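# Six arms set a framed panel onto sawhorses

## Task

Put the framed panel down so it rests on the sawhorses. The arm bases are fixed at these scene-frame positions in metres, with heading in degrees counter-clockwise from +x: arm1 at (-0.42, +1.01, +0.88) heading -89; arm2 at (+0.34, +0.99, +0.88) heading -92; arm3 at (-0.34, -1.00, +0.84) heading +91; arm4 at (+0.40, -1.02, +0.88) heading +84; arm5 at (+1.48, +0.07, +0.50) heading +176; arm6 at (-1.48, -0.03, +0.46) heading +6. At the end every gripper must have released the panel and every arm must be moved away from it. The panel has to stay on the sawhorses without any robot support; if it only stays there because an arm holds it, the goal is not met.

## Robot and tools

Setup. Six identical i2rt Big YAM arms (arm1 to arm6) stand around the work area. Each has six revolute joints, a two-finger gripper and a wrist camera (armN_cam_wrist) that rides on top of the hand looking toward the fingertips when joints 1 and 6 are zero and the hand is level and forward. A fixed room camera, cam_high, views the scene from above. Reach is roughly 1.0 m from a base's joint-1 axis. Base positions and headings are listed in the task.

Frames. Everything uses one shared scene frame: origin on the floor, +z up. The hand point is midway between the fingertips; its z axis runs along the fingers and the fingers close along its y axis. Camera calibration lines give K, distortion and T_world_to_cam (scene frame to camera frame) plus pos_world; wrist camera poses are derived from reported joint angles, so they carry extra error.

execute_actions. Argument actions is a list holding exactly one action or none. An action is an object keyed by arm name; each arm entry has one key, joints, mapping joint names to absolute targets (never offsets). Names and ranges: joint1_rad -2.879 to 2.879 (rotation about the base, positive counter-clockwise seen from above, zero points along the base heading); joint2_rad 0 to 3.141 (shoulder; zero puts the upper arm back and near level, increasing lifts it up then forward); joint3_rad 0 to 3.019 (elbow; zero is fully folded, increasing opens it); joint4_rad -1.692 to 1.57 (hand pitch, positive tips fingers up); joint5_rad -1.57 to 1.57 (hand yaw, positive toward the arm's right); joint6_rad -2.094 to 2.094 (hand roll, positive clockwise viewed from behind the hand); gripper_m 0 to 0.093, the fingertip gap in metres. Angles are radians. Any joint or arm you omit keeps its earlier target and may still be pushing. All motions in the action start together and finish independently; joint speeds differ, so the hand can sweep a wide path between postures. An action runs at most 15 s. Optional cameras lists which images to return (names above, or "all"; omitted or null means all, [] means none). An unknown key, name or out-of-range number rejects the whole call and nothing moves. An empty actions list just reports state and images.

wait: seconds from 0 to 10; commands nothing, returns state and images.
zoom_image: camera name and region [x0, y0, x1, y1] in pixels of that camera's latest full image, top-left origin, at most 504 by 504.
read_manual: optional section, only "licences"; returns URDF licence text, no motion.
finished_scene: scene = number of the current scene; ends it irreversibly after the robots have held the last command, and reports success. Replying without any tool call ends everything.

Results. joint_positions gives current angles; tolerances for counting as arrived are about ±0.045, ±0.14, ±0.09, ±0.055, ±0.03, ±0.035 rad for joints 1-6 and ±0.003 m for the gripper. joint_status tells how each commanded motion ended: off_target (stopped short, may still push); contact_stop or time_out (target dropped, joint holds where it stopped, though a timed-out joint may keep a nearby target and keep pushing; on_its_own names such joints); not_followed (a built-in collision check refused that arm's joint targets, shown with a "joint command not followed" line and usually a cause; the gripper part still runs, and the refused targets may be retried later). on_its_own covers what the call did not command; "held at" is the held target, not the actual position. To relieve a joint that is still pushing, command its reported position. A tiny change from the current reading may not move the joint at all. A joint bearing a load can sag.

Heat. Sustained load or pushing warms motors. A MOTOR HOT line appears from 85 °C; at 100 °C an OVER-TEMPERATURE FAULT stops that arm, which drops whatever it holds and goes limp until cooled, and its unfinished keys read limit_stop_at_motor_heat (resend the target afterward). After a stop is reported, further motion and finish calls later in the same reply are skipped.

Cautions. Arms do not halt on contact; they keep pressing and can press hard. Two robots pressing hard against each other fails the run; hard hits may too. The self/inter-arm check can react late and ignores fingers, gripper housings and wrist cameras, and no state line reports robot-robot contact. Objects touching robots are fine. Never push items off the work area or onto the floor. Avoid drops, slips, slams and forceful pushing. Loose objects may get a brief external nudge occasionally, so recheck before releasing. Grip force is about 50-62 N per pad, lower on some grippers, so coordinate several arms on the panel. Faster robot motion is better, but finish with the panel resting on the sawhorses, grippers open and arms withdrawn.

Each tool is called after "Request:" as name(argument=value, ...), one argument or row to a line, values as JSON.

## Session

Request:
execute_actions(
  actions=[],
)

Scene clock: 0.00 s.
Motor temperatures (°C, as the motors report them): arm1=[24 22 25 23 24 24] | arm2=[23 24 23 22 23 23] | arm3=[22 23 22 22 22 25] | arm4=[23 24 23 21 22 23] | arm5=[24 22 23 23 22 23] | arm6=[24 25 22 25 24 22]
arm1.joint_positions: joint1_rad=+0.286 joint2_rad=+0.595 joint3_rad=+1.447 joint4_rad=-1.445 joint5_rad=-0.176 joint6_rad=+0.209 gripper_m=+0.095
arm1.joint_status: not commanded
arm1.hand: x=-0.3244 y=+0.8249 z=+1.4238 quat_wxyz=(-0.438, -0.563, -0.680, +0.171) (m; scene frame)
arm2.joint_positions: joint1_rad=+0.009 joint2_rad=+0.515 joint3_rad=+1.368 joint4_rad=-1.424 joint5_rad=+0.122 joint6_rad=+0.402 gripper_m=+0.094
arm2.joint_status: not commanded
arm2.hand: x=+0.3105 y=+0.8084 z=+1.4095 quat_wxyz=(-0.368, -0.751, -0.452, +0.311) (m; scene frame)
arm3.joint_positions: joint1_rad=+0.257 joint2_rad=+0.652 joint3_rad=+1.454 joint4_rad=-1.248 joint5_rad=+0.116 joint6_rad=+0.022 gripper_m=+0.095
arm3.joint_status: not commanded
arm3.hand: x=-0.3887 y=-0.7541 z=+1.4196 quat_wxyz=(-0.357, +0.650, -0.542, -0.397) (m; scene frame)
arm4.joint_positions: joint1_rad=+0.113 joint2_rad=+0.481 joint3_rad=+1.366 joint4_rad=-1.139 joint5_rad=-0.285 joint6_rad=+0.253 gripper_m=+0.094
arm4.joint_status: not commanded
arm4.hand: x=+0.3562 y=-0.8286 z=+1.4802 quat_wxyz=(-0.281, +0.549, -0.566, -0.547) (m; scene frame)
arm5.joint_positions: joint1_rad=+0.232 joint2_rad=+0.607 joint3_rad=+1.437 joint4_rad=-1.379 joint5_rad=-0.071 joint6_rad=-0.149 gripper_m=+0.095
arm5.joint_status: not commanded
arm5.hand: x=+1.2594 y=+0.0250 z=+1.0553 quat_wxyz=(+0.042, +0.859, +0.152, -0.486) (m; scene frame)
arm6.joint_positions: joint1_rad=-0.328 joint2_rad=+0.600 joint3_rad=+1.402 joint4_rad=-1.178 joint5_rad=+0.116 joint6_rad=-0.407 gripper_m=+0.095
arm6.joint_status: not commanded
arm6.hand: x=-1.2377 y=-0.1109 z=+1.0383 quat_wxyz=(-0.514, +0.041, -0.829, +0.217) (m; scene frame)
pictures: arm1_cam_wrist, arm2_cam_wrist, arm3_cam_wrist, arm4_cam_wrist, arm5_cam_wrist, arm6_cam_wrist, cam_high
Images, in order (width x height): arm1_cam_wrist 504x504, arm2_cam_wrist 504x504, arm3_cam_wrist 504x504, arm4_cam_wrist 504x504, arm5_cam_wrist 504x504, arm6_cam_wrist 504x504, cam_high 896x504.

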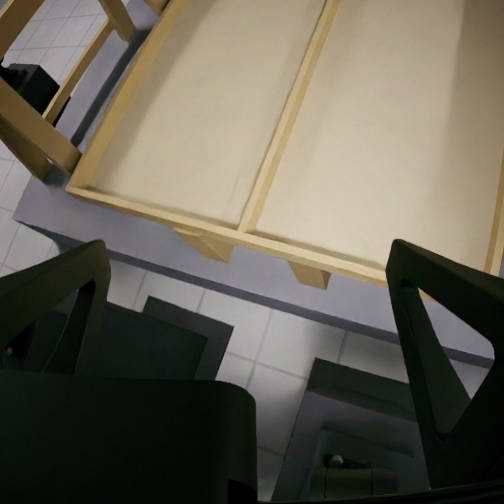

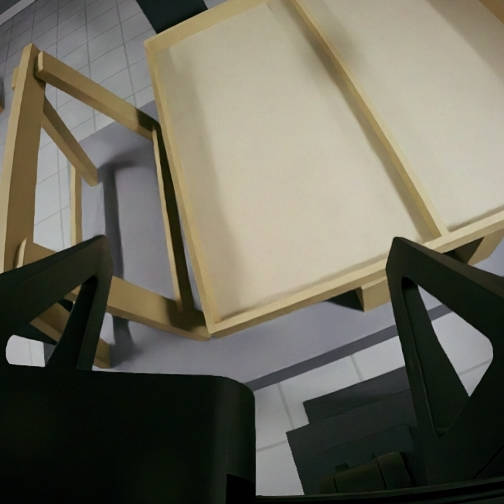

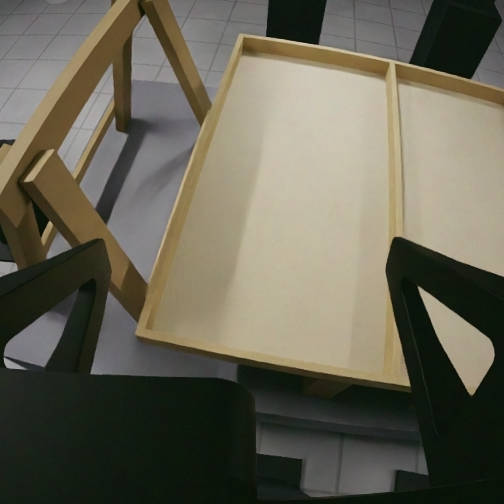

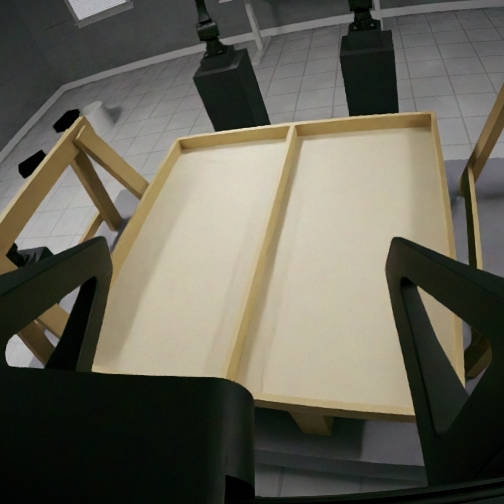

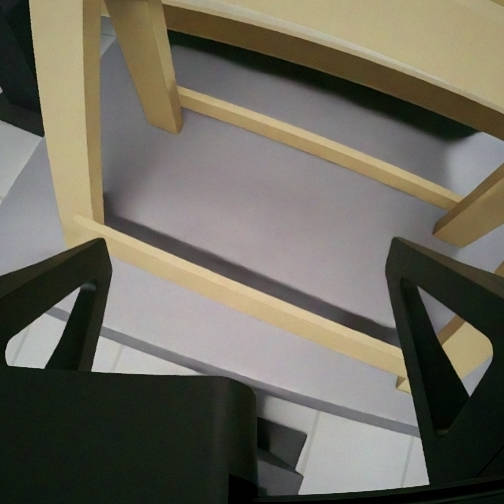

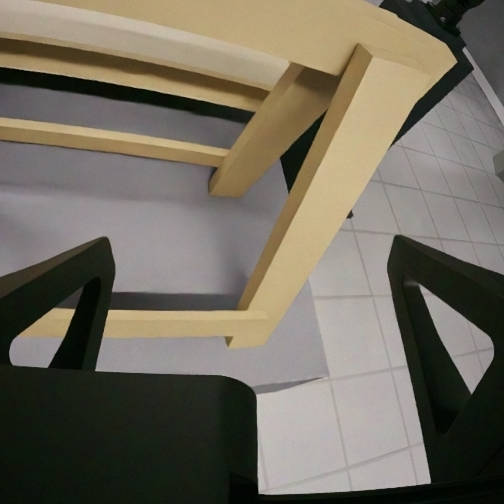

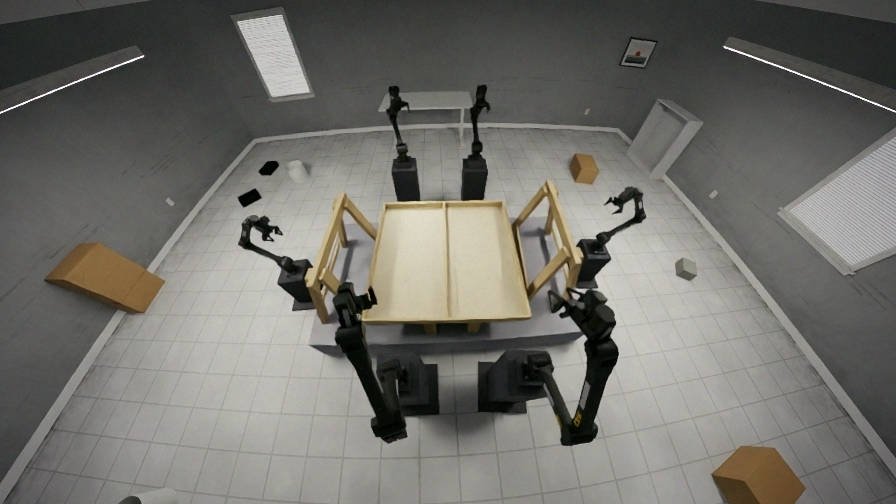

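Request:
execute_actions(
  actions=[
    {"arm1":{"joints":{"joint1_rad":-0.017,"joint2_rad":1.872,"joint3_rad":0.86,"joint4_rad":-0.559,"joint5_rad":0,"joint6_rad":1.57}},"arm2":{"joints":{"joint1_rad":0.035,"joint2_rad":1.872,"joint3_rad":0.86,"joint4_rad":-0.559,"joint5_rad":0,"joint6_rad":-1.57}},"arm3":{"joints":{"joint1_rad":-0.017,"joint2_rad":1.872,"joint3_rad":0.86,"joint4_rad":-0.559,"joint5_rad":0,"joint6_rad":-1.57}},"arm4":{"joints":{"joint1_rad":0.105,"joint2_rad":1.872,"joint3_rad":0.86,"joint4_rad":-0.559,"joint5_rad":0,"joint6_rad":1.57}},"arm5":{"joints":{"joint1_rad":0.12,"joint2_rad":1.0,"joint3_rad":0.582,"joint4_rad":-0.9,"joint5_rad":0,"joint6_rad":0}},"arm6":{"joints":{"joint1_rad":-0.09,"joint2_rad":1.0,"joint3_rad":0.582,"joint4_rad":-0.9,"joint5_rad":0,"joint6_rad":0}}},
  ],
)

Request:
zoom_image(
  camera="cam_high",
  region=[270,150,630,380],
)

Scene clock: 63.50 s.
Motor temperatures (°C, as the motors report them): arm1=[24 22 28 23 24 24] | arm2=[23 24 28 22 23 23] | arm3=[22 23 29 22 22 25] | arm4=[23 25 27 21 22 23] | arm5=[24 22 27 23 22 23] | arm6=[24 25 28 25 24 22]
arm1.joint_positions: joint1_rad=-0.017 joint2_rad=+1.865 joint3_rad=+0.851 joint4_rad=-0.568 joint5_rad=-0.003 joint6_rad=+1.555 gripper_m=+0.095
arm1.joint_status: all done
arm1.hand: x=-0.4199 y=+0.6148 z=+0.7762 quat_wxyz=(+0.008, -1.000, -0.005, +0.004) (m; scene frame)
arm2.joint_positions: joint1_rad=+0.026 joint2_rad=+1.871 joint3_rad=+0.859 joint4_rad=-0.576 joint5_rad=+0.003 joint6_rad=-1.560 gripper_m=+0.094
arm2.joint_status: all done
arm2.hand: x=+0.3358 y=+0.5930 z=+0.7804 quat_wxyz=(+0.000, -0.006, -1.000, -0.008) (m; scene frame)
arm3.joint_positions: joint1_rad=-0.012 joint2_rad=+1.864 joint3_rad=+0.851 joint4_rad=-0.573 joint5_rad=+0.002 joint6_rad=-1.558 gripper_m=+0.095
arm3.joint_status: all done
arm3.hand: x=-0.3394 y=-0.6057 z=+0.7397 quat_wxyz=(+0.009, +1.000, -0.004, +0.003) (m; scene frame)
arm4.joint_positions: joint1_rad=+0.113 joint2_rad=+1.872 joint3_rad=+0.863 joint4_rad=-0.568 joint5_rad=-0.003 joint6_rad=+1.560 gripper_m=+0.094
arm4.joint_status: all done
arm4.hand: x=+0.4044 y=-0.6190 z=+0.7814 quat_wxyz=(+0.001, +0.006, -1.000, +0.004) (m; scene frame)
arm5.joint_positions: joint1_rad=+0.128 joint2_rad=+1.009 joint3_rad=+0.587 joint4_rad=-0.917 joint5_rad=-0.002 joint6_rad=-0.011 gripper_m=+0.095
arm5.joint_status: all done
arm5.hand: x=+1.1927 y=+0.0484 z=+0.5895 quat_wxyz=(+0.011, +0.993, +0.037, -0.112) (m; scene frame)
arm6.joint_positions: joint1_rad=-0.093 joint2_rad=+0.999 joint3_rad=+0.592 joint4_rad=-0.904 joint5_rad=+0.003 joint6_rad=-0.008 gripper_m=+0.095
arm6.joint_status: all done
arm6.hand: x=-1.1858 y=-0.0313 z=+0.5503 quat_wxyz=(-0.123, +0.007, -0.992, -0.003) (m; scene frame)
pictures: arm1_cam_wrist, arm2_cam_wrist, arm3_cam_wrist, arm4_cam_wrist, arm5_cam_wrist, arm6_cam_wrist, cam_high
camera_calibration (this result's frames):
arm1_cam_wrist: T_world_to_cam=[[-0.013306, 0.999426, 0.0311436, -0.641434], [0.815456, -0.00717877, 0.578774, -0.0943816], [0.578666, 0.0330975, -0.814893, 0.980198], [0, 0, 0, 1]] pos_world=[-0.498778, 0.607946, 0.873359]
arm2_cam_wrist: T_world_to_cam=[[-0.00244507, -0.999428, -0.0337293, 0.620685], [-0.807277, -0.0179333, 0.5899, -0.172216], [-0.590168, 0.0286712, -0.806771, 0.933387], [0, 0, 0, 1]] pos_world=[0.413346, 0.59048, 0.875556]
arm3_cam_wrist: T_world_to_cam=[[0.00335293, 0.999586, -0.0285592, 0.632156], [0.811694, 0.0139604, 0.583916, -0.144377], [0.584074, -0.0251392, -0.811311, 0.908176], [0, 0, 0, 1]] pos_world=[-0.415372, -0.607049, 0.839172]
arm4_cam_wrist: T_world_to_cam=[[0.0338787, -0.999413, 0.00506142, -0.6408], [-0.80369, -0.0242329, 0.594554, -0.148784], [-0.594082, -0.0242105, -0.80404, 0.979385], [0, 0, 0, 1]] pos_world=[0.483969, -0.620318, 0.879168]
arm5_cam_wrist: T_world_to_cam=[[-0.0697909, 0.997479, -0.0128673, 0.0411508], [0.919254, 0.0693166, 0.387515, -1.32357], [0.38743, 0.0152167, -0.921773, 0.204025], [0, 0, 0, 1]] pos_world=[1.14053, 0.047594, 0.7015]
arm6_cam_wrist: T_world_to_cam=[[0.00982403, -0.99992, 0.00801286, -0.0246216], [-0.925439, -0.00605637, 0.378849, -1.30259], [-0.37877, -0.0111372, -0.925424, 0.182772], [0, 0, 0, 1]] pos_world=[-1.136, -0.0304731, 0.662823]
Images, in order (width x height): arm1_cam_wrist 504x504, arm2_cam_wrist 504x504, arm3_cam_wrist 504x504, arm4_cam_wrist 504x504, arm5_cam_wrist 504x504, arm6_cam_wrist 504x504, cam_high 896x504.

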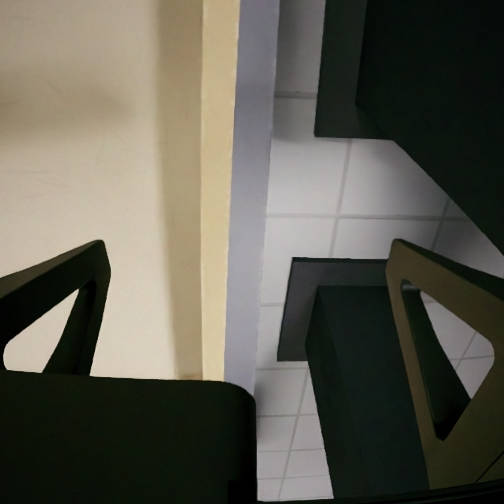

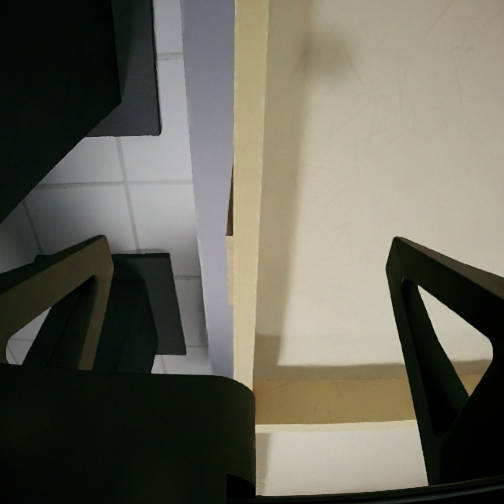

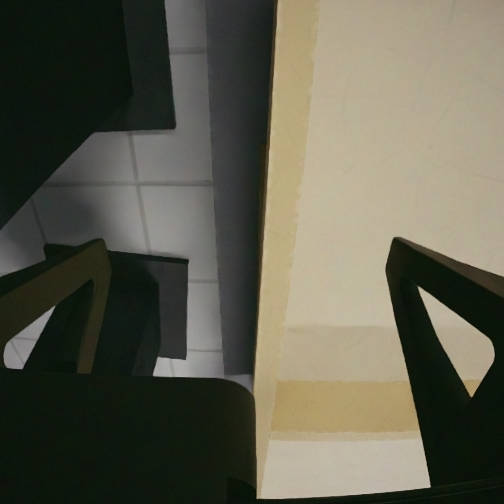

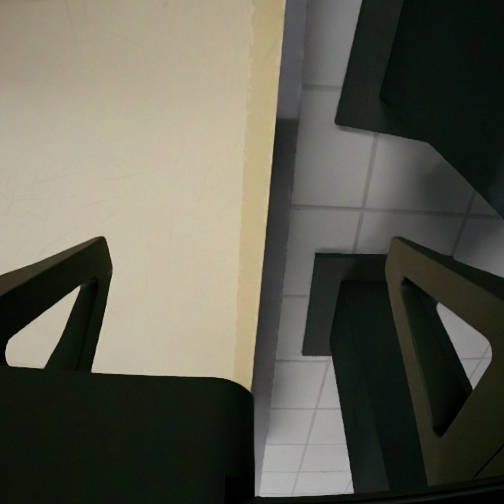

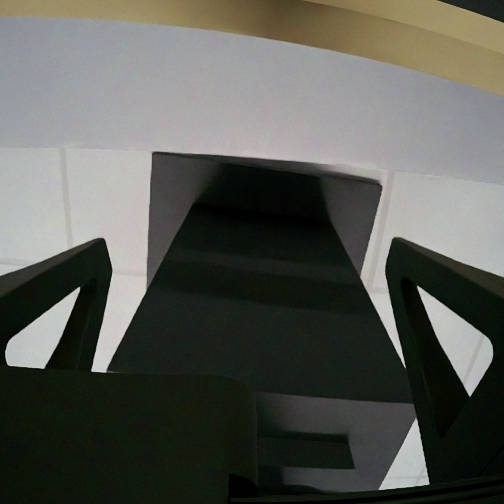

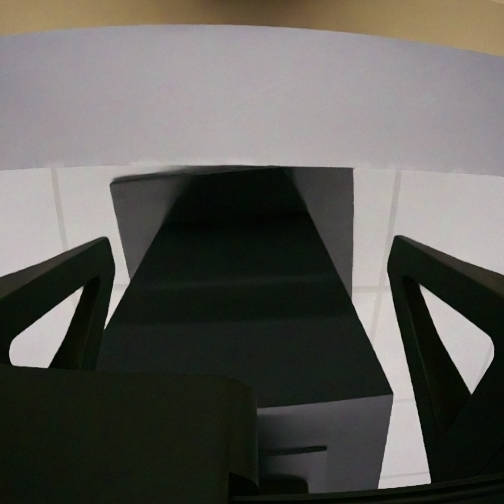

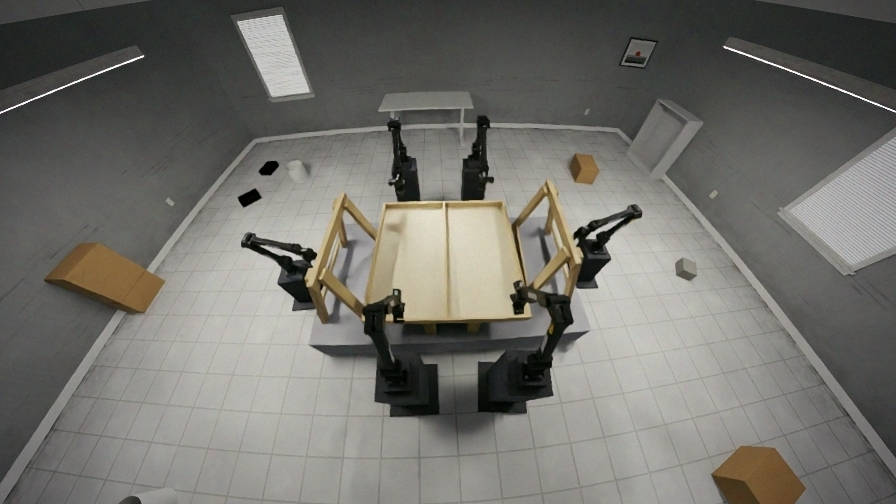

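Region (270, 150, 630, 380) of cam_high's 896x504 image, scaled by 1.400, with more detail than that image has; it fills the top 322 rows of this view, and the rest is white.

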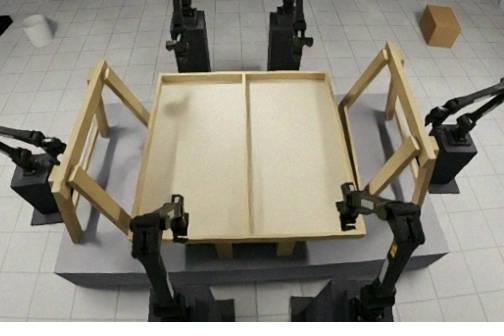

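Request:
execute_actions(
  actions=[
    {"arm1":{"joints":{"joint2_rad":2.274,"joint3_rad":0.978,"joint4_rad":-0.27}},"arm2":{"joints":{"joint2_rad":2.258,"joint3_rad":0.914,"joint4_rad":-0.22}},"arm3":{"joints":{"joint2_rad":2.213,"joint3_rad":0.938,"joint4_rad":-0.29}},"arm4":{"joints":{"joint2_rad":2.258,"joint3_rad":0.914,"joint4_rad":-0.227}},"arm5":{"joints":{"joint2_rad":1.597,"joint3_rad":0.23,"joint4_rad":0.32}},"arm6":{"joints":{"joint2_rad":1.354,"joint3_rad":0.244,"joint4_rad":0.063}}},
  ],
)

Scene clock: 84.93 s.
Motor temperatures (°C, as the motors report them): arm1=[24 23 27 23 24 24] | arm2=[23 25 26 22 23 23] | arm3=[22 24 27 22 22 25] | arm4=[23 26 26 21 22 23] | arm5=[24 22 27 23 22 23] | arm6=[24 25 27 25 24 22]
arm1.joint_positions: joint1_rad=-0.017 joint2_rad=+2.283 joint3_rad=+0.969 joint4_rad=-0.279 joint5_rad=-0.003 joint6_rad=+1.556 gripper_m=+0.095
arm1.joint_status: all done
arm1.hand: x=-0.4215 y=+0.5988 z=+0.6306 quat_wxyz=(+0.014, -1.000, -0.005, +0.004) (m; scene frame)
arm2.joint_positions: joint1_rad=+0.026 joint2_rad=+2.269 joint3_rad=+0.903 joint4_rad=-0.237 joint5_rad=+0.003 joint6_rad=-1.561 gripper_m=+0.094
arm2.joint_status: all done
arm2.hand: x=+0.3363 y=+0.6025 z=+0.6351 quat_wxyz=(+0.000, -0.005, -1.000, -0.015) (m; scene frame)
arm3.joint_positions: joint1_rad=-0.012 joint2_rad=+2.219 joint3_rad=+0.933 joint4_rad=-0.304 joint5_rad=+0.002 joint6_rad=-1.559 gripper_m=+0.095
arm3.joint_status: all done
arm3.hand: x=-0.3389 y=-0.5931 z=+0.6154 quat_wxyz=(+0.010, +1.000, -0.003, +0.003) (m; scene frame)
arm4.joint_positions: joint1_rad=+0.113 joint2_rad=+2.272 joint3_rad=+0.902 joint4_rad=-0.237 joint5_rad=-0.002 joint6_rad=+1.560 gripper_m=+0.094
arm4.joint_status: all done
arm4.hand: x=+0.4046 y=-0.6348 z=+0.6345 quat_wxyz=(+0.001, +0.006, -1.000, +0.018) (m; scene frame)
arm5.joint_positions: joint1_rad=+0.124 joint2_rad=+1.594 joint3_rad=+0.234 joint4_rad=+0.300 joint5_rad=-0.002 joint6_rad=-0.001 gripper_m=+0.095
arm5.joint_status: all done
arm5.hand: x=+1.1774 y=+0.0458 z=+0.4176 quat_wxyz=(+0.016, +0.968, +0.029, -0.249) (m; scene frame)
arm6.joint_positions: joint1_rad=-0.093 joint2_rad=+1.358 joint3_rad=+0.236 joint4_rad=+0.049 joint5_rad=+0.003 joint6_rad=-0.008 gripper_m=+0.095
arm6.joint_status: all done
arm6.hand: x=-1.1842 y=-0.0301 z=+0.4081 quat_wxyz=(-0.240, +0.006, -0.971, -0.003) (m; scene frame)
pictures: arm1_cam_wrist, arm2_cam_wrist, arm3_cam_wrist, arm4_cam_wrist, arm5_cam_wrist, arm6_cam_wrist, cam_high
camera_calibration (this result's frames):
arm1_cam_wrist: T_world_to_cam=[[-0.0124366, 0.999064, 0.0414293, -0.626865], [0.81543, -0.0138465, 0.57869, -0.0048867], [0.578722, 0.0409796, -0.814495, 0.858061], [0, 0, 0, 1]] pos_world=[-0.50039, 0.591048, 0.727685]
arm2_cam_wrist: T_world_to_cam=[[-0.00124764, -0.998818, -0.0485945, 0.63399], [-0.807494, -0.0276584, 0.589227, -0.0795291], [-0.589874, 0.0399749, -0.806505, 0.809086], [0, 0, 0, 1]] pos_world=[0.413831, 0.598698, 0.730202]
arm3_cam_wrist: T_world_to_cam=[[0.00260382, 0.999497, -0.0316145, 0.617595], [0.811682, 0.0163535, 0.583871, -0.07093], [0.584094, -0.0271812, -0.811231, 0.806134], [0, 0, 0, 1]] pos_world=[-0.414894, -0.594213, 0.7149]
arm4_cam_wrist: T_world_to_cam=[[0.0330952, -0.998846, 0.0348082, -0.674101], [-0.803961, -0.00591535, 0.594653, -0.0499555], [-0.59376, -0.0476646, -0.803229, 0.845405], [0, 0, 0, 1]] pos_world=[0.484115, -0.633323, 0.732224]
arm5_cam_wrist: T_world_to_cam=[[-0.0575133, 0.998198, -0.0171161, 0.0277063], [0.991221, 0.059139, 0.118252, -1.21451], [0.119051, -0.0101648, -0.992836, 0.398361], [0, 0, 0, 1]] pos_world=[1.15802, 0.0482178, 0.539599]
arm6_cam_wrist: T_world_to_cam=[[0.00581178, -0.999952, 0.0079144, -0.0269436], [-0.988683, -0.00455943, 0.149954, -1.22865], [-0.14991, -0.00869633, -0.988661, 0.348693], [0, 0, 0, 1]] pos_world=[-1.16231, -0.0295118, 0.529192]
Images, in order (width x height): arm1_cam_wrist 504x504, arm2_cam_wrist 504x504, arm3_cam_wrist 504x504, arm4_cam_wrist 504x504, arm5_cam_wrist 504x504, arm6_cam_wrist 504x504, cam_high 896x504.

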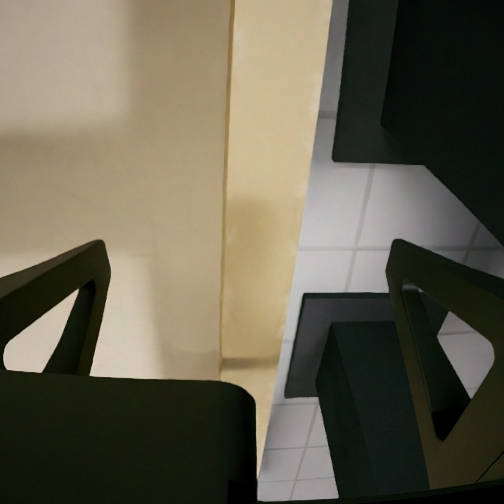

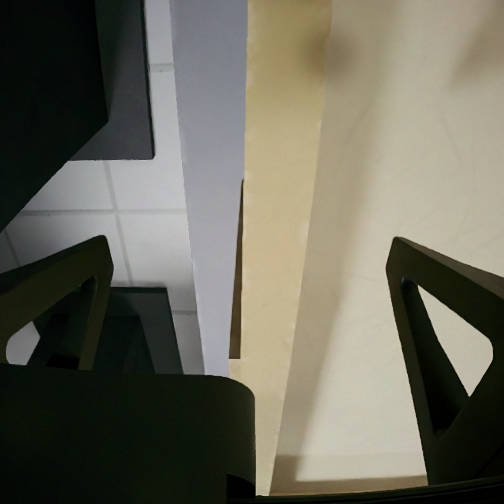

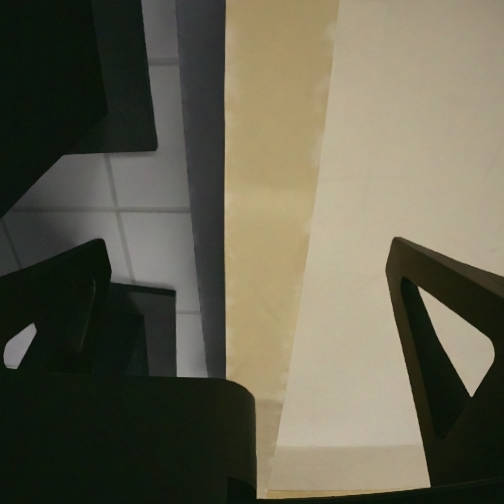

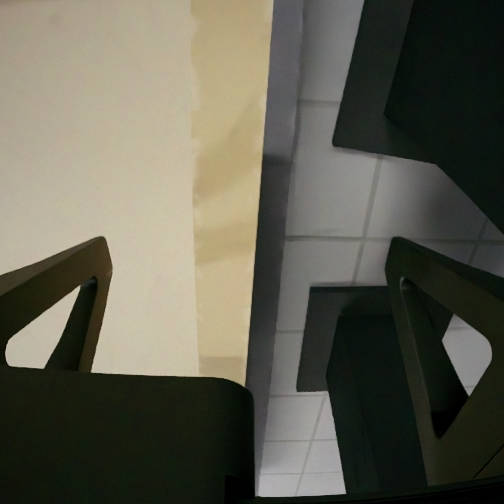

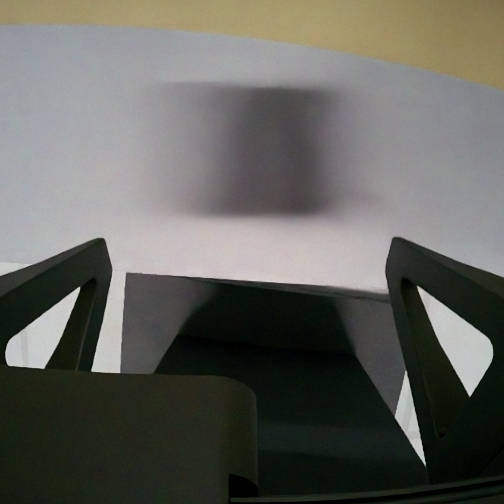

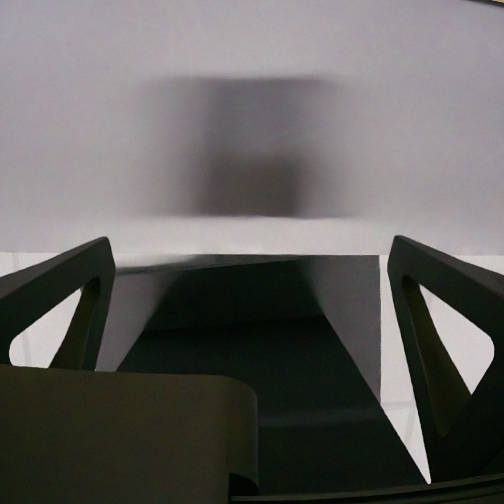

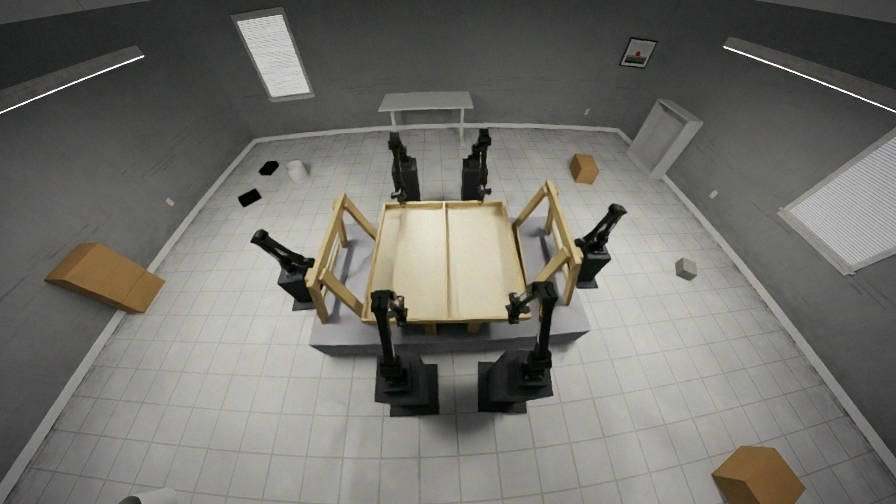

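Request:
execute_actions(
  actions=[
    {"arm1":{"joints":{"joint2_rad":2.357,"joint3_rad":1.01,"joint4_rad":-0.22}},"arm2":{"joints":{"joint2_rad":2.386,"joint3_rad":0.99,"joint4_rad":-0.17}},"arm3":{"joints":{"joint2_rad":2.266,"joint3_rad":0.968,"joint4_rad":-0.267}},"arm4":{"joints":{"joint2_rad":2.41,"joint3_rad":0.996,"joint4_rad":-0.157}}},
  ],
  cameras=[],
)

Request:
execute_actions(
  actions=[
    {"arm1":{"joints":{"gripper_m":0.012}},"arm2":{"joints":{"gripper_m":0.012}},"arm3":{"joints":{"gripper_m":0.012}},"arm4":{"joints":{"gripper_m":0.012}}},
  ],
  cameras=["arm1_cam_wrist","arm2_cam_wrist","arm3_cam_wrist","arm4_cam_wrist"],
)

Scene clock: 119.47 s.
Motor temperatures (°C, as the motors report them): arm1=[24 24 26 23 24 24] | arm2=[23 26 25 22 23 23] | arm3=[22 26 25 22 22 25] | arm4=[23 27 24 21 22 23] | arm5=[24 22 25 23 22 23] | arm6=[24 25 25 25 24 22]
arm1.joint_positions: joint1_rad=-0.017 joint2_rad=+2.340 joint3_rad=+1.008 joint4_rad=-0.225 joint5_rad=-0.003 joint6_rad=+1.556 gripper_m=+0.095
arm1.joint_status: all done
arm1.hand: x=-0.4217 y=+0.5842 z=+0.6112 quat_wxyz=(-0.004, -1.000, -0.005, +0.004) (m; scene frame)
arm2.joint_positions: joint1_rad=+0.026 joint2_rad=+2.380 joint3_rad=+0.988 joint4_rad=-0.181 joint5_rad=+0.003 joint6_rad=-1.562 gripper_m=+0.094
arm2.joint_status: all done
arm2.hand: x=+0.3364 y=+0.5792 z=+0.5990 quat_wxyz=(+0.000, -0.005, -1.000, +0.000) (m; scene frame)
arm3.joint_positions: joint1_rad=-0.012 joint2_rad=+2.244 joint3_rad=+0.955 joint4_rad=-0.279 joint5_rad=+0.002 joint6_rad=-1.559 gripper_m=+0.095
arm3.joint_status: all done
arm3.hand: x=-0.3389 y=-0.5827 z=+0.6076 quat_wxyz=(+0.000, +1.000, -0.003, +0.003) (m; scene frame)
arm4.joint_positions: joint1_rad=+0.113 joint2_rad=+2.407 joint3_rad=+0.998 joint4_rad=-0.160 joint5_rad=-0.002 joint6_rad=+1.560 gripper_m=+0.094
arm4.joint_status: all done
arm4.hand: x=+0.4046 y=-0.6100 z=+0.5897 quat_wxyz=(+0.001, +0.006, -1.000, +0.000) (m; scene frame)
arm5.joint_positions: joint1_rad=+0.124 joint2_rad=+1.594 joint3_rad=+0.234 joint4_rad=+0.300 joint5_rad=-0.002 joint6_rad=-0.001 gripper_m=+0.095
arm5.joint_status: not commanded
arm5.hand: x=+1.1774 y=+0.0458 z=+0.4176 quat_wxyz=(+0.016, +0.968, +0.029, -0.249) (m; scene frame)
arm6.joint_positions: joint1_rad=-0.093 joint2_rad=+1.358 joint3_rad=+0.236 joint4_rad=+0.049 joint5_rad=+0.003 joint6_rad=-0.008 gripper_m=+0.095
arm6.joint_status: not commanded
arm6.hand: x=-1.1842 y=-0.0301 z=+0.4081 quat_wxyz=(-0.240, +0.006, -0.971, -0.003) (m; scene frame)
pictures: none
No camera images: the call's "cameras" was empty. Leave "cameras" out to get every camera's image.

Scene clock: 120.20 s.
Motor temperatures (°C, as the motors report them): arm1=[24 24 26 23 24 24] | arm2=[23 26 25 22 23 23] | arm3=[22 26 25 22 22 25] | arm4=[23 27 24 21 22 23] | arm5=[24 22 24 23 22 23] | arm6=[24 25 25 25 24 22]
arm1.joint_positions: joint1_rad=-0.018 joint2_rad=+2.343 joint3_rad=+0.990 joint4_rad=-0.234 joint5_rad=-0.004 joint6_rad=+1.589 gripper_m=+0.019
arm1.joint_status: gripper_m off_target (ended at +0.019, target +0.012)
arm1.hand: x=-0.4222 y=+0.5983 z=+0.6086 quat_wxyz=(+0.011, -1.000, +0.012, +0.003) (m; scene frame)
arm2.joint_positions: joint1_rad=+0.027 joint2_rad=+2.384 joint3_rad=+0.970 joint4_rad=-0.187 joint5_rad=+0.003 joint6_rad=-1.557 gripper_m=+0.018
arm2.joint_status: gripper_m off_target (ended at +0.018, target +0.012)
arm2.hand: x=+0.3366 y=+0.5937 z=+0.5965 quat_wxyz=(+0.000, -0.007, -1.000, -0.014) (m; scene frame)
arm3.joint_positions: joint1_rad=-0.012 joint2_rad=+2.245 joint3_rad=+0.947 joint4_rad=-0.283 joint5_rad=+0.000 joint6_rad=-1.545 gripper_m=+0.019
arm3.joint_status: gripper_m off_target (ended at +0.019, target +0.012)
arm3.hand: x=-0.3390 y=-0.5887 z=+0.6066 quat_wxyz=(+0.006, +1.000, -0.011, +0.002) (m; scene frame)
arm4.joint_positions: joint1_rad=+0.112 joint2_rad=+2.409 joint3_rad=+0.977 joint4_rad=-0.173 joint5_rad=-0.001 joint6_rad=+1.582 gripper_m=+0.018
arm4.joint_status: gripper_m off_target (ended at +0.018, target +0.012)
arm4.hand: x=+0.4052 y=-0.6266 z=+0.5880 quat_wxyz=(+0.000, -0.006, -1.000, +0.017) (m; scene frame)
arm5.joint_positions: joint1_rad=+0.124 joint2_rad=+1.594 joint3_rad=+0.234 joint4_rad=+0.300 joint5_rad=-0.002 joint6_rad=-0.001 gripper_m=+0.095
arm5.joint_status: not commanded
arm5.hand: x=+1.1774 y=+0.0458 z=+0.4176 quat_wxyz=(+0.016, +0.968, +0.029, -0.249) (m; scene frame)
arm6.joint_positions: joint1_rad=-0.093 joint2_rad=+1.358 joint3_rad=+0.236 joint4_rad=+0.049 joint5_rad=+0.003 joint6_rad=-0.008 gripper_m=+0.095
arm6.joint_status: not commanded
arm6.hand: x=-1.1842 y=-0.0301 z=+0.4081 quat_wxyz=(-0.240, +0.006, -0.971, -0.003) (m; scene frame)
pictures: arm1_cam_wrist, arm2_cam_wrist, arm3_cam_wrist, arm4_cam_wrist
camera_calibration (this result's frames):
arm1_cam_wrist: T_world_to_cam=[[0.0222044, 0.999111, 0.0358491, -0.607461], [0.814564, -0.0388699, 0.57877, 0.0230118], [0.579649, 0.0163501, -0.814702, 0.855814], [0, 0, 0, 1]] pos_world=[-0.501328, 0.593823, 0.705692]
arm2_cam_wrist: T_world_to_cam=[[-0.0054495, -0.998895, -0.046689, 0.623656], [-0.80752, -0.0231429, 0.589386, -0.0595499], [-0.589815, 0.0409142, -0.806501, 0.777844], [0, 0, 0, 1]] pos_world=[0.414095, 0.589764, 0.691548]
arm3_cam_wrist: T_world_to_cam=[[0.0174251, 0.99958, -0.0231634, 0.612934], [0.812572, -0.000658403, 0.58286, -0.0748573], [0.5826, -0.0289783, -0.812242, 0.798166], [0, 0, 0, 1]] pos_world=[-0.414865, -0.589596, 0.706133]
arm4_cam_wrist: T_world_to_cam=[[0.0102168, -0.999429, 0.0321959, -0.65387], [-0.804817, 0.0108894, 0.593424, -0.0101769], [-0.593436, -0.0319747, -0.804246, 0.819113], [0, 0, 0, 1]] pos_world=[0.48458, -0.627195, 0.685859]
Images, in order (width x height): arm1_cam_wrist 504x504, arm2_cam_wrist 504x504, arm3_cam_wrist 504x504, arm4_cam_wrist 504x504.

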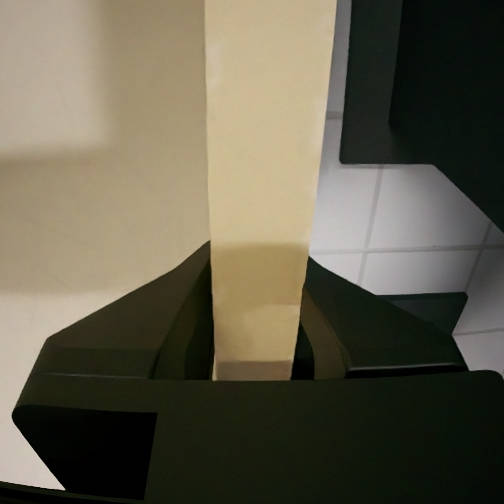

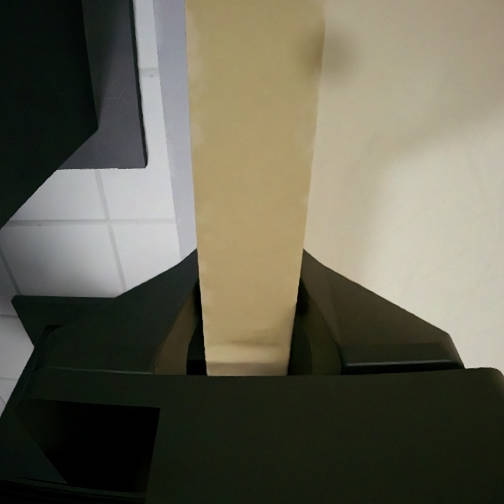

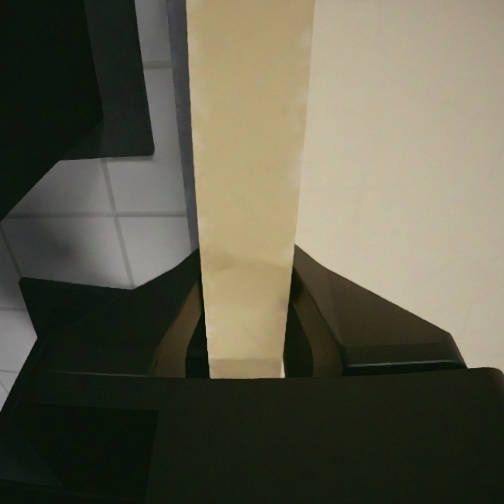

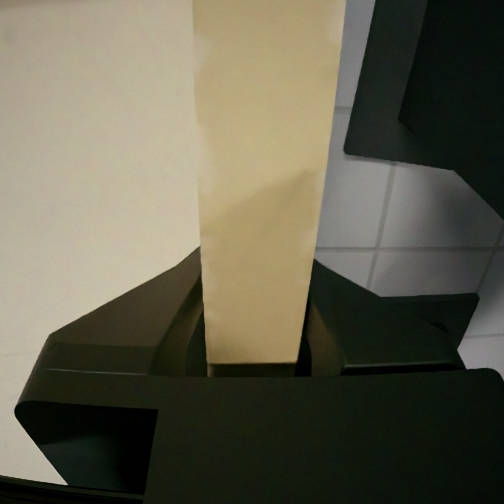

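All four arms have a deep grip, so I'm starting the lift.

Request:
execute_actions(
  actions=[
    {"arm1":{"joints":{"gripper_m":0,"joint2_rad":1.954,"joint3_rad":0.905,"joint4_rad":-0.545}},"arm2":{"joints":{"gripper_m":0,"joint2_rad":1.97,"joint3_rad":0.87,"joint4_rad":-0.495}},"arm3":{"joints":{"gripper_m":0,"joint2_rad":1.865,"joint3_rad":0.9,"joint4_rad":-0.62}},"arm4":{"joints":{"gripper_m":0,"joint2_rad":1.992,"joint3_rad":0.865,"joint4_rad":-0.47}}},
  ],
  cameras=["cam_high","arm1_cam_wrist"],
)

Request:
execute_actions(
  actions=[
    {"arm1":{"joints":{"joint2_rad":1.613,"joint3_rad":0.98,"joint4_rad":-0.95}},"arm2":{"joints":{"joint2_rad":1.609,"joint3_rad":0.935,"joint4_rad":-0.91}},"arm3":{"joints":{"joint2_rad":1.557,"joint3_rad":1.015,"joint4_rad":-1.035}},"arm4":{"joints":{"joint2_rad":1.622,"joint3_rad":0.92,"joint4_rad":-0.885}}},
  ],
  cameras=["cam_high","arm4_cam_wrist"],
)

Scene clock: 139.70 s.
Motor temperatures (°C, as the motors report them): arm1=[24 24 26 23 24 24] | arm2=[23 27 25 22 23 23] | arm3=[22 26 25 22 22 25] | arm4=[23 28 24 21 22 23] | arm5=[24 22 24 23 22 23] | arm6=[24 26 25 25 24 22]
arm1.joint_positions: joint1_rad=-0.021 joint2_rad=+2.004 joint3_rad=+0.903 joint4_rad=-0.487 joint5_rad=-0.011 joint6_rad=+1.593 gripper_m=+0.019
arm1.joint_status: joint4_rad off_target (ended at -0.487, target -0.545); gripper_m off_target (ended at +0.019, target +0.000); the others done
arm1.hand: x=-0.4209 y=+0.5998 z=+0.7323 quat_wxyz=(+0.012, -1.000, +0.015, +0.000) (m; scene frame)
arm2.joint_positions: joint1_rad=+0.027 joint2_rad=+2.030 joint3_rad=+0.878 joint4_rad=-0.452 joint5_rad=-0.004 joint6_rad=-1.551 gripper_m=+0.018
arm2.joint_status: gripper_m off_target (ended at +0.018, target +0.000); the others done
arm2.hand: x=+0.3376 y=+0.5920 z=+0.7233 quat_wxyz=(-0.003, -0.009, -1.000, -0.016) (m; scene frame)
arm3.joint_positions: joint1_rad=-0.012 joint2_rad=+1.910 joint3_rad=+0.895 joint4_rad=-0.572 joint5_rad=+0.000 joint6_rad=-1.540 gripper_m=+0.019
arm3.joint_status: gripper_m off_target (ended at +0.019, target +0.000); the others done
arm3.hand: x=-0.3396 y=-0.5910 z=+0.7311 quat_wxyz=(+0.009, +1.000, -0.013, +0.002) (m; scene frame)
arm4.joint_positions: joint1_rad=+0.111 joint2_rad=+2.050 joint3_rad=+0.871 joint4_rad=-0.434 joint5_rad=-0.005 joint6_rad=+1.592 gripper_m=+0.018
arm4.joint_status: gripper_m off_target (ended at +0.018, target +0.000); the others done
arm4.hand: x=+0.4049 y=-0.6277 z=+0.7152 quat_wxyz=(+0.002, -0.011, -1.000, +0.021) (m; scene frame)
arm5.joint_positions: joint1_rad=+0.124 joint2_rad=+1.594 joint3_rad=+0.234 joint4_rad=+0.300 joint5_rad=-0.002 joint6_rad=-0.001 gripper_m=+0.095
arm5.joint_status: not commanded
arm5.hand: x=+1.1774 y=+0.0458 z=+0.4176 quat_wxyz=(+0.016, +0.968, +0.029, -0.249) (m; scene frame)
arm6.joint_positions: joint1_rad=-0.093 joint2_rad=+1.358 joint3_rad=+0.236 joint4_rad=+0.049 joint5_rad=+0.003 joint6_rad=-0.008 gripper_m=+0.095
arm6.joint_status: not commanded
arm6.hand: x=-1.1842 y=-0.0301 z=+0.4081 quat_wxyz=(-0.240, +0.006, -0.971, -0.003) (m; scene frame)
pictures: arm1_cam_wrist, cam_high
camera_calibration (this result's frames):
arm1_cam_wrist: T_world_to_cam=[[0.0282274, 0.9989, 0.0374472, -0.611938], [0.810579, -0.0447957, 0.583913, -0.0515311], [0.584948, 0.0138716, -0.810952, 0.956819], [0, 0, 0, 1]] pos_world=[-0.500646, 0.595684, 0.828939]
Images, in order (width x height): arm1_cam_wrist 504x504, cam_high 896x504.

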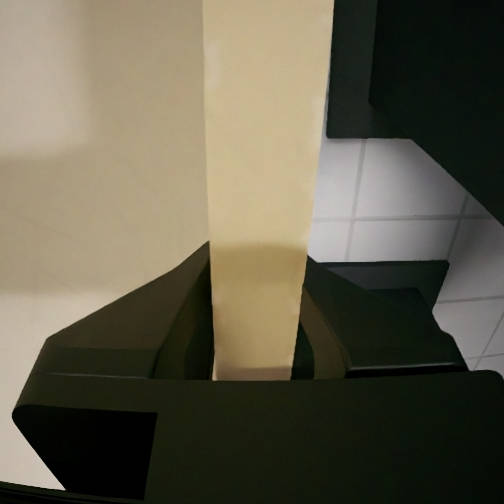

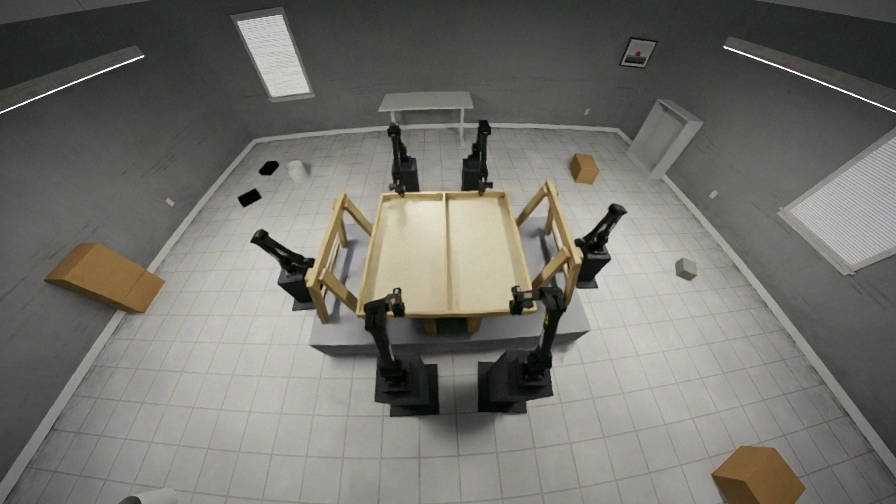

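Scene clock: 142.10 s.
Motor temperatures (°C, as the motors report them): arm1=[24 24 26 23 24 24] | arm2=[23 27 25 22 23 23] | arm3=[22 26 26 22 22 25] | arm4=[23 28 25 21 22 23] | arm5=[24 22 24 23 22 23] | arm6=[24 26 25 25 24 22]
arm1.joint_positions: joint1_rad=-0.023 joint2_rad=+1.667 joint3_rad=+0.947 joint4_rad=-0.867 joint5_rad=-0.012 joint6_rad=+1.590 gripper_m=+0.019
arm1.joint_status: joint4_rad time_out (moved -0.380 of -0.463); the others done
arm1.on_its_own: joint4_rad reads -0.867 and still pushes toward -0.950 since a time_out
arm1.hand: x=-0.4200 y=+0.6008 z=+0.8766 quat_wxyz=(+0.010, -1.000, +0.015, -0.001) (m; scene frame)
arm2.joint_positions: joint1_rad=+0.030 joint2_rad=+1.661 joint3_rad=+0.916 joint4_rad=-0.840 joint5_rad=-0.006 joint6_rad=-1.551 gripper_m=+0.018
arm2.joint_status: joint4_rad time_out (moved -0.388 of -0.458); the others done
arm2.on_its_own: joint4_rad reads -0.840 and still pushes toward -0.910 since a time_out
arm2.hand: x=+0.3384 y=+0.5890 z=+0.8748 quat_wxyz=(-0.004, -0.009, -1.000, -0.006) (m; scene frame)
arm3.joint_positions: joint1_rad=-0.013 joint2_rad=+1.607 joint3_rad=+0.977 joint4_rad=-0.960 joint5_rad=+0.004 joint6_rad=-1.539 gripper_m=+0.019
arm3.joint_status: joint4_rad time_out (moved -0.388 of -0.463); the others done
arm3.on_its_own: joint4_rad reads -0.960 and still pushes toward -1.035 since a time_out
arm3.hand: x=-0.3392 y=-0.5926 z=+0.8719 quat_wxyz=(+0.011, +1.000, -0.014, +0.005) (m; scene frame)
arm4.joint_positions: joint1_rad=+0.110 joint2_rad=+1.682 joint3_rad=+0.895 joint4_rad=-0.816 joint5_rad=-0.004 joint6_rad=+1.592 gripper_m=+0.018
arm4.joint_status: joint4_rad time_out (moved -0.382 of -0.451); the others done
arm4.on_its_own: joint4_rad reads -0.816 and still pushes toward -0.885 since a time_out
arm4.hand: x=+0.4054 y=-0.6268 z=+0.8619 quat_wxyz=(+0.001, -0.011, -1.000, +0.016) (m; scene frame)
arm5.joint_positions: joint1_rad=+0.124 joint2_rad=+1.594 joint3_rad=+0.234 joint4_rad=+0.300 joint5_rad=-0.002 joint6_rad=-0.001 gripper_m=+0.095
arm5.joint_status: not commanded
arm5.hand: x=+1.1774 y=+0.0458 z=+0.4176 quat_wxyz=(+0.016, +0.968, +0.029, -0.249) (m; scene frame)
arm6.joint_positions: joint1_rad=-0.093 joint2_rad=+1.358 joint3_rad=+0.236 joint4_rad=+0.049 joint5_rad=+0.003 joint6_rad=-0.008 gripper_m=+0.095
arm6.joint_status: not commanded
arm6.hand: x=-1.1842 y=-0.0301 z=+0.4081 quat_wxyz=(-0.240, +0.006, -0.971, -0.003) (m; scene frame)
pictures: arm4_cam_wrist, cam_high
camera_calibration (this result's frames):
arm4_cam_wrist: T_world_to_cam=[[-0.00122982, -0.99954, 0.0302955, -0.6566], [-0.803476, 0.0190237, 0.595033, -0.169407], [-0.595336, -0.02361, -0.80313, 1.04453], [0, 0, 0, 1]] pos_world=[0.484923, -0.628414, 0.959585]
Images, in order (width x height): arm4_cam_wrist 504x504, cam_high 896x504.

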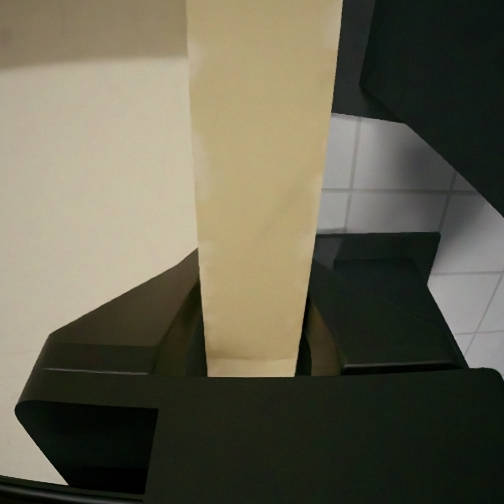

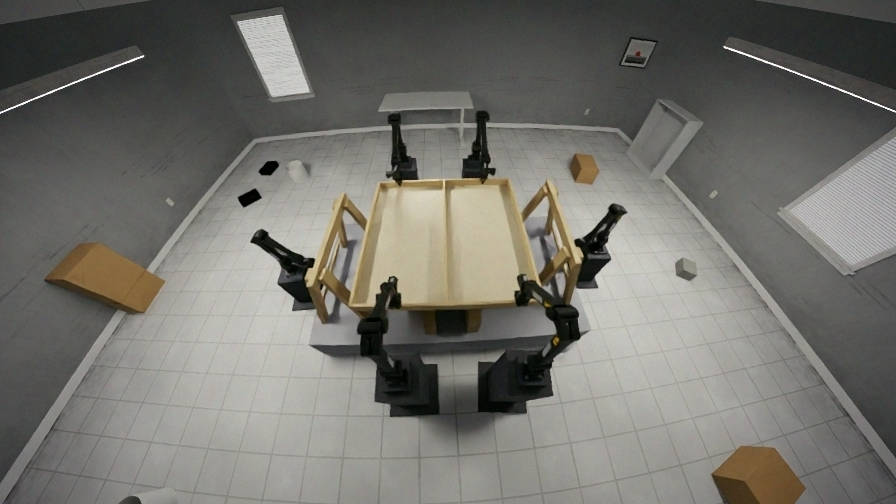

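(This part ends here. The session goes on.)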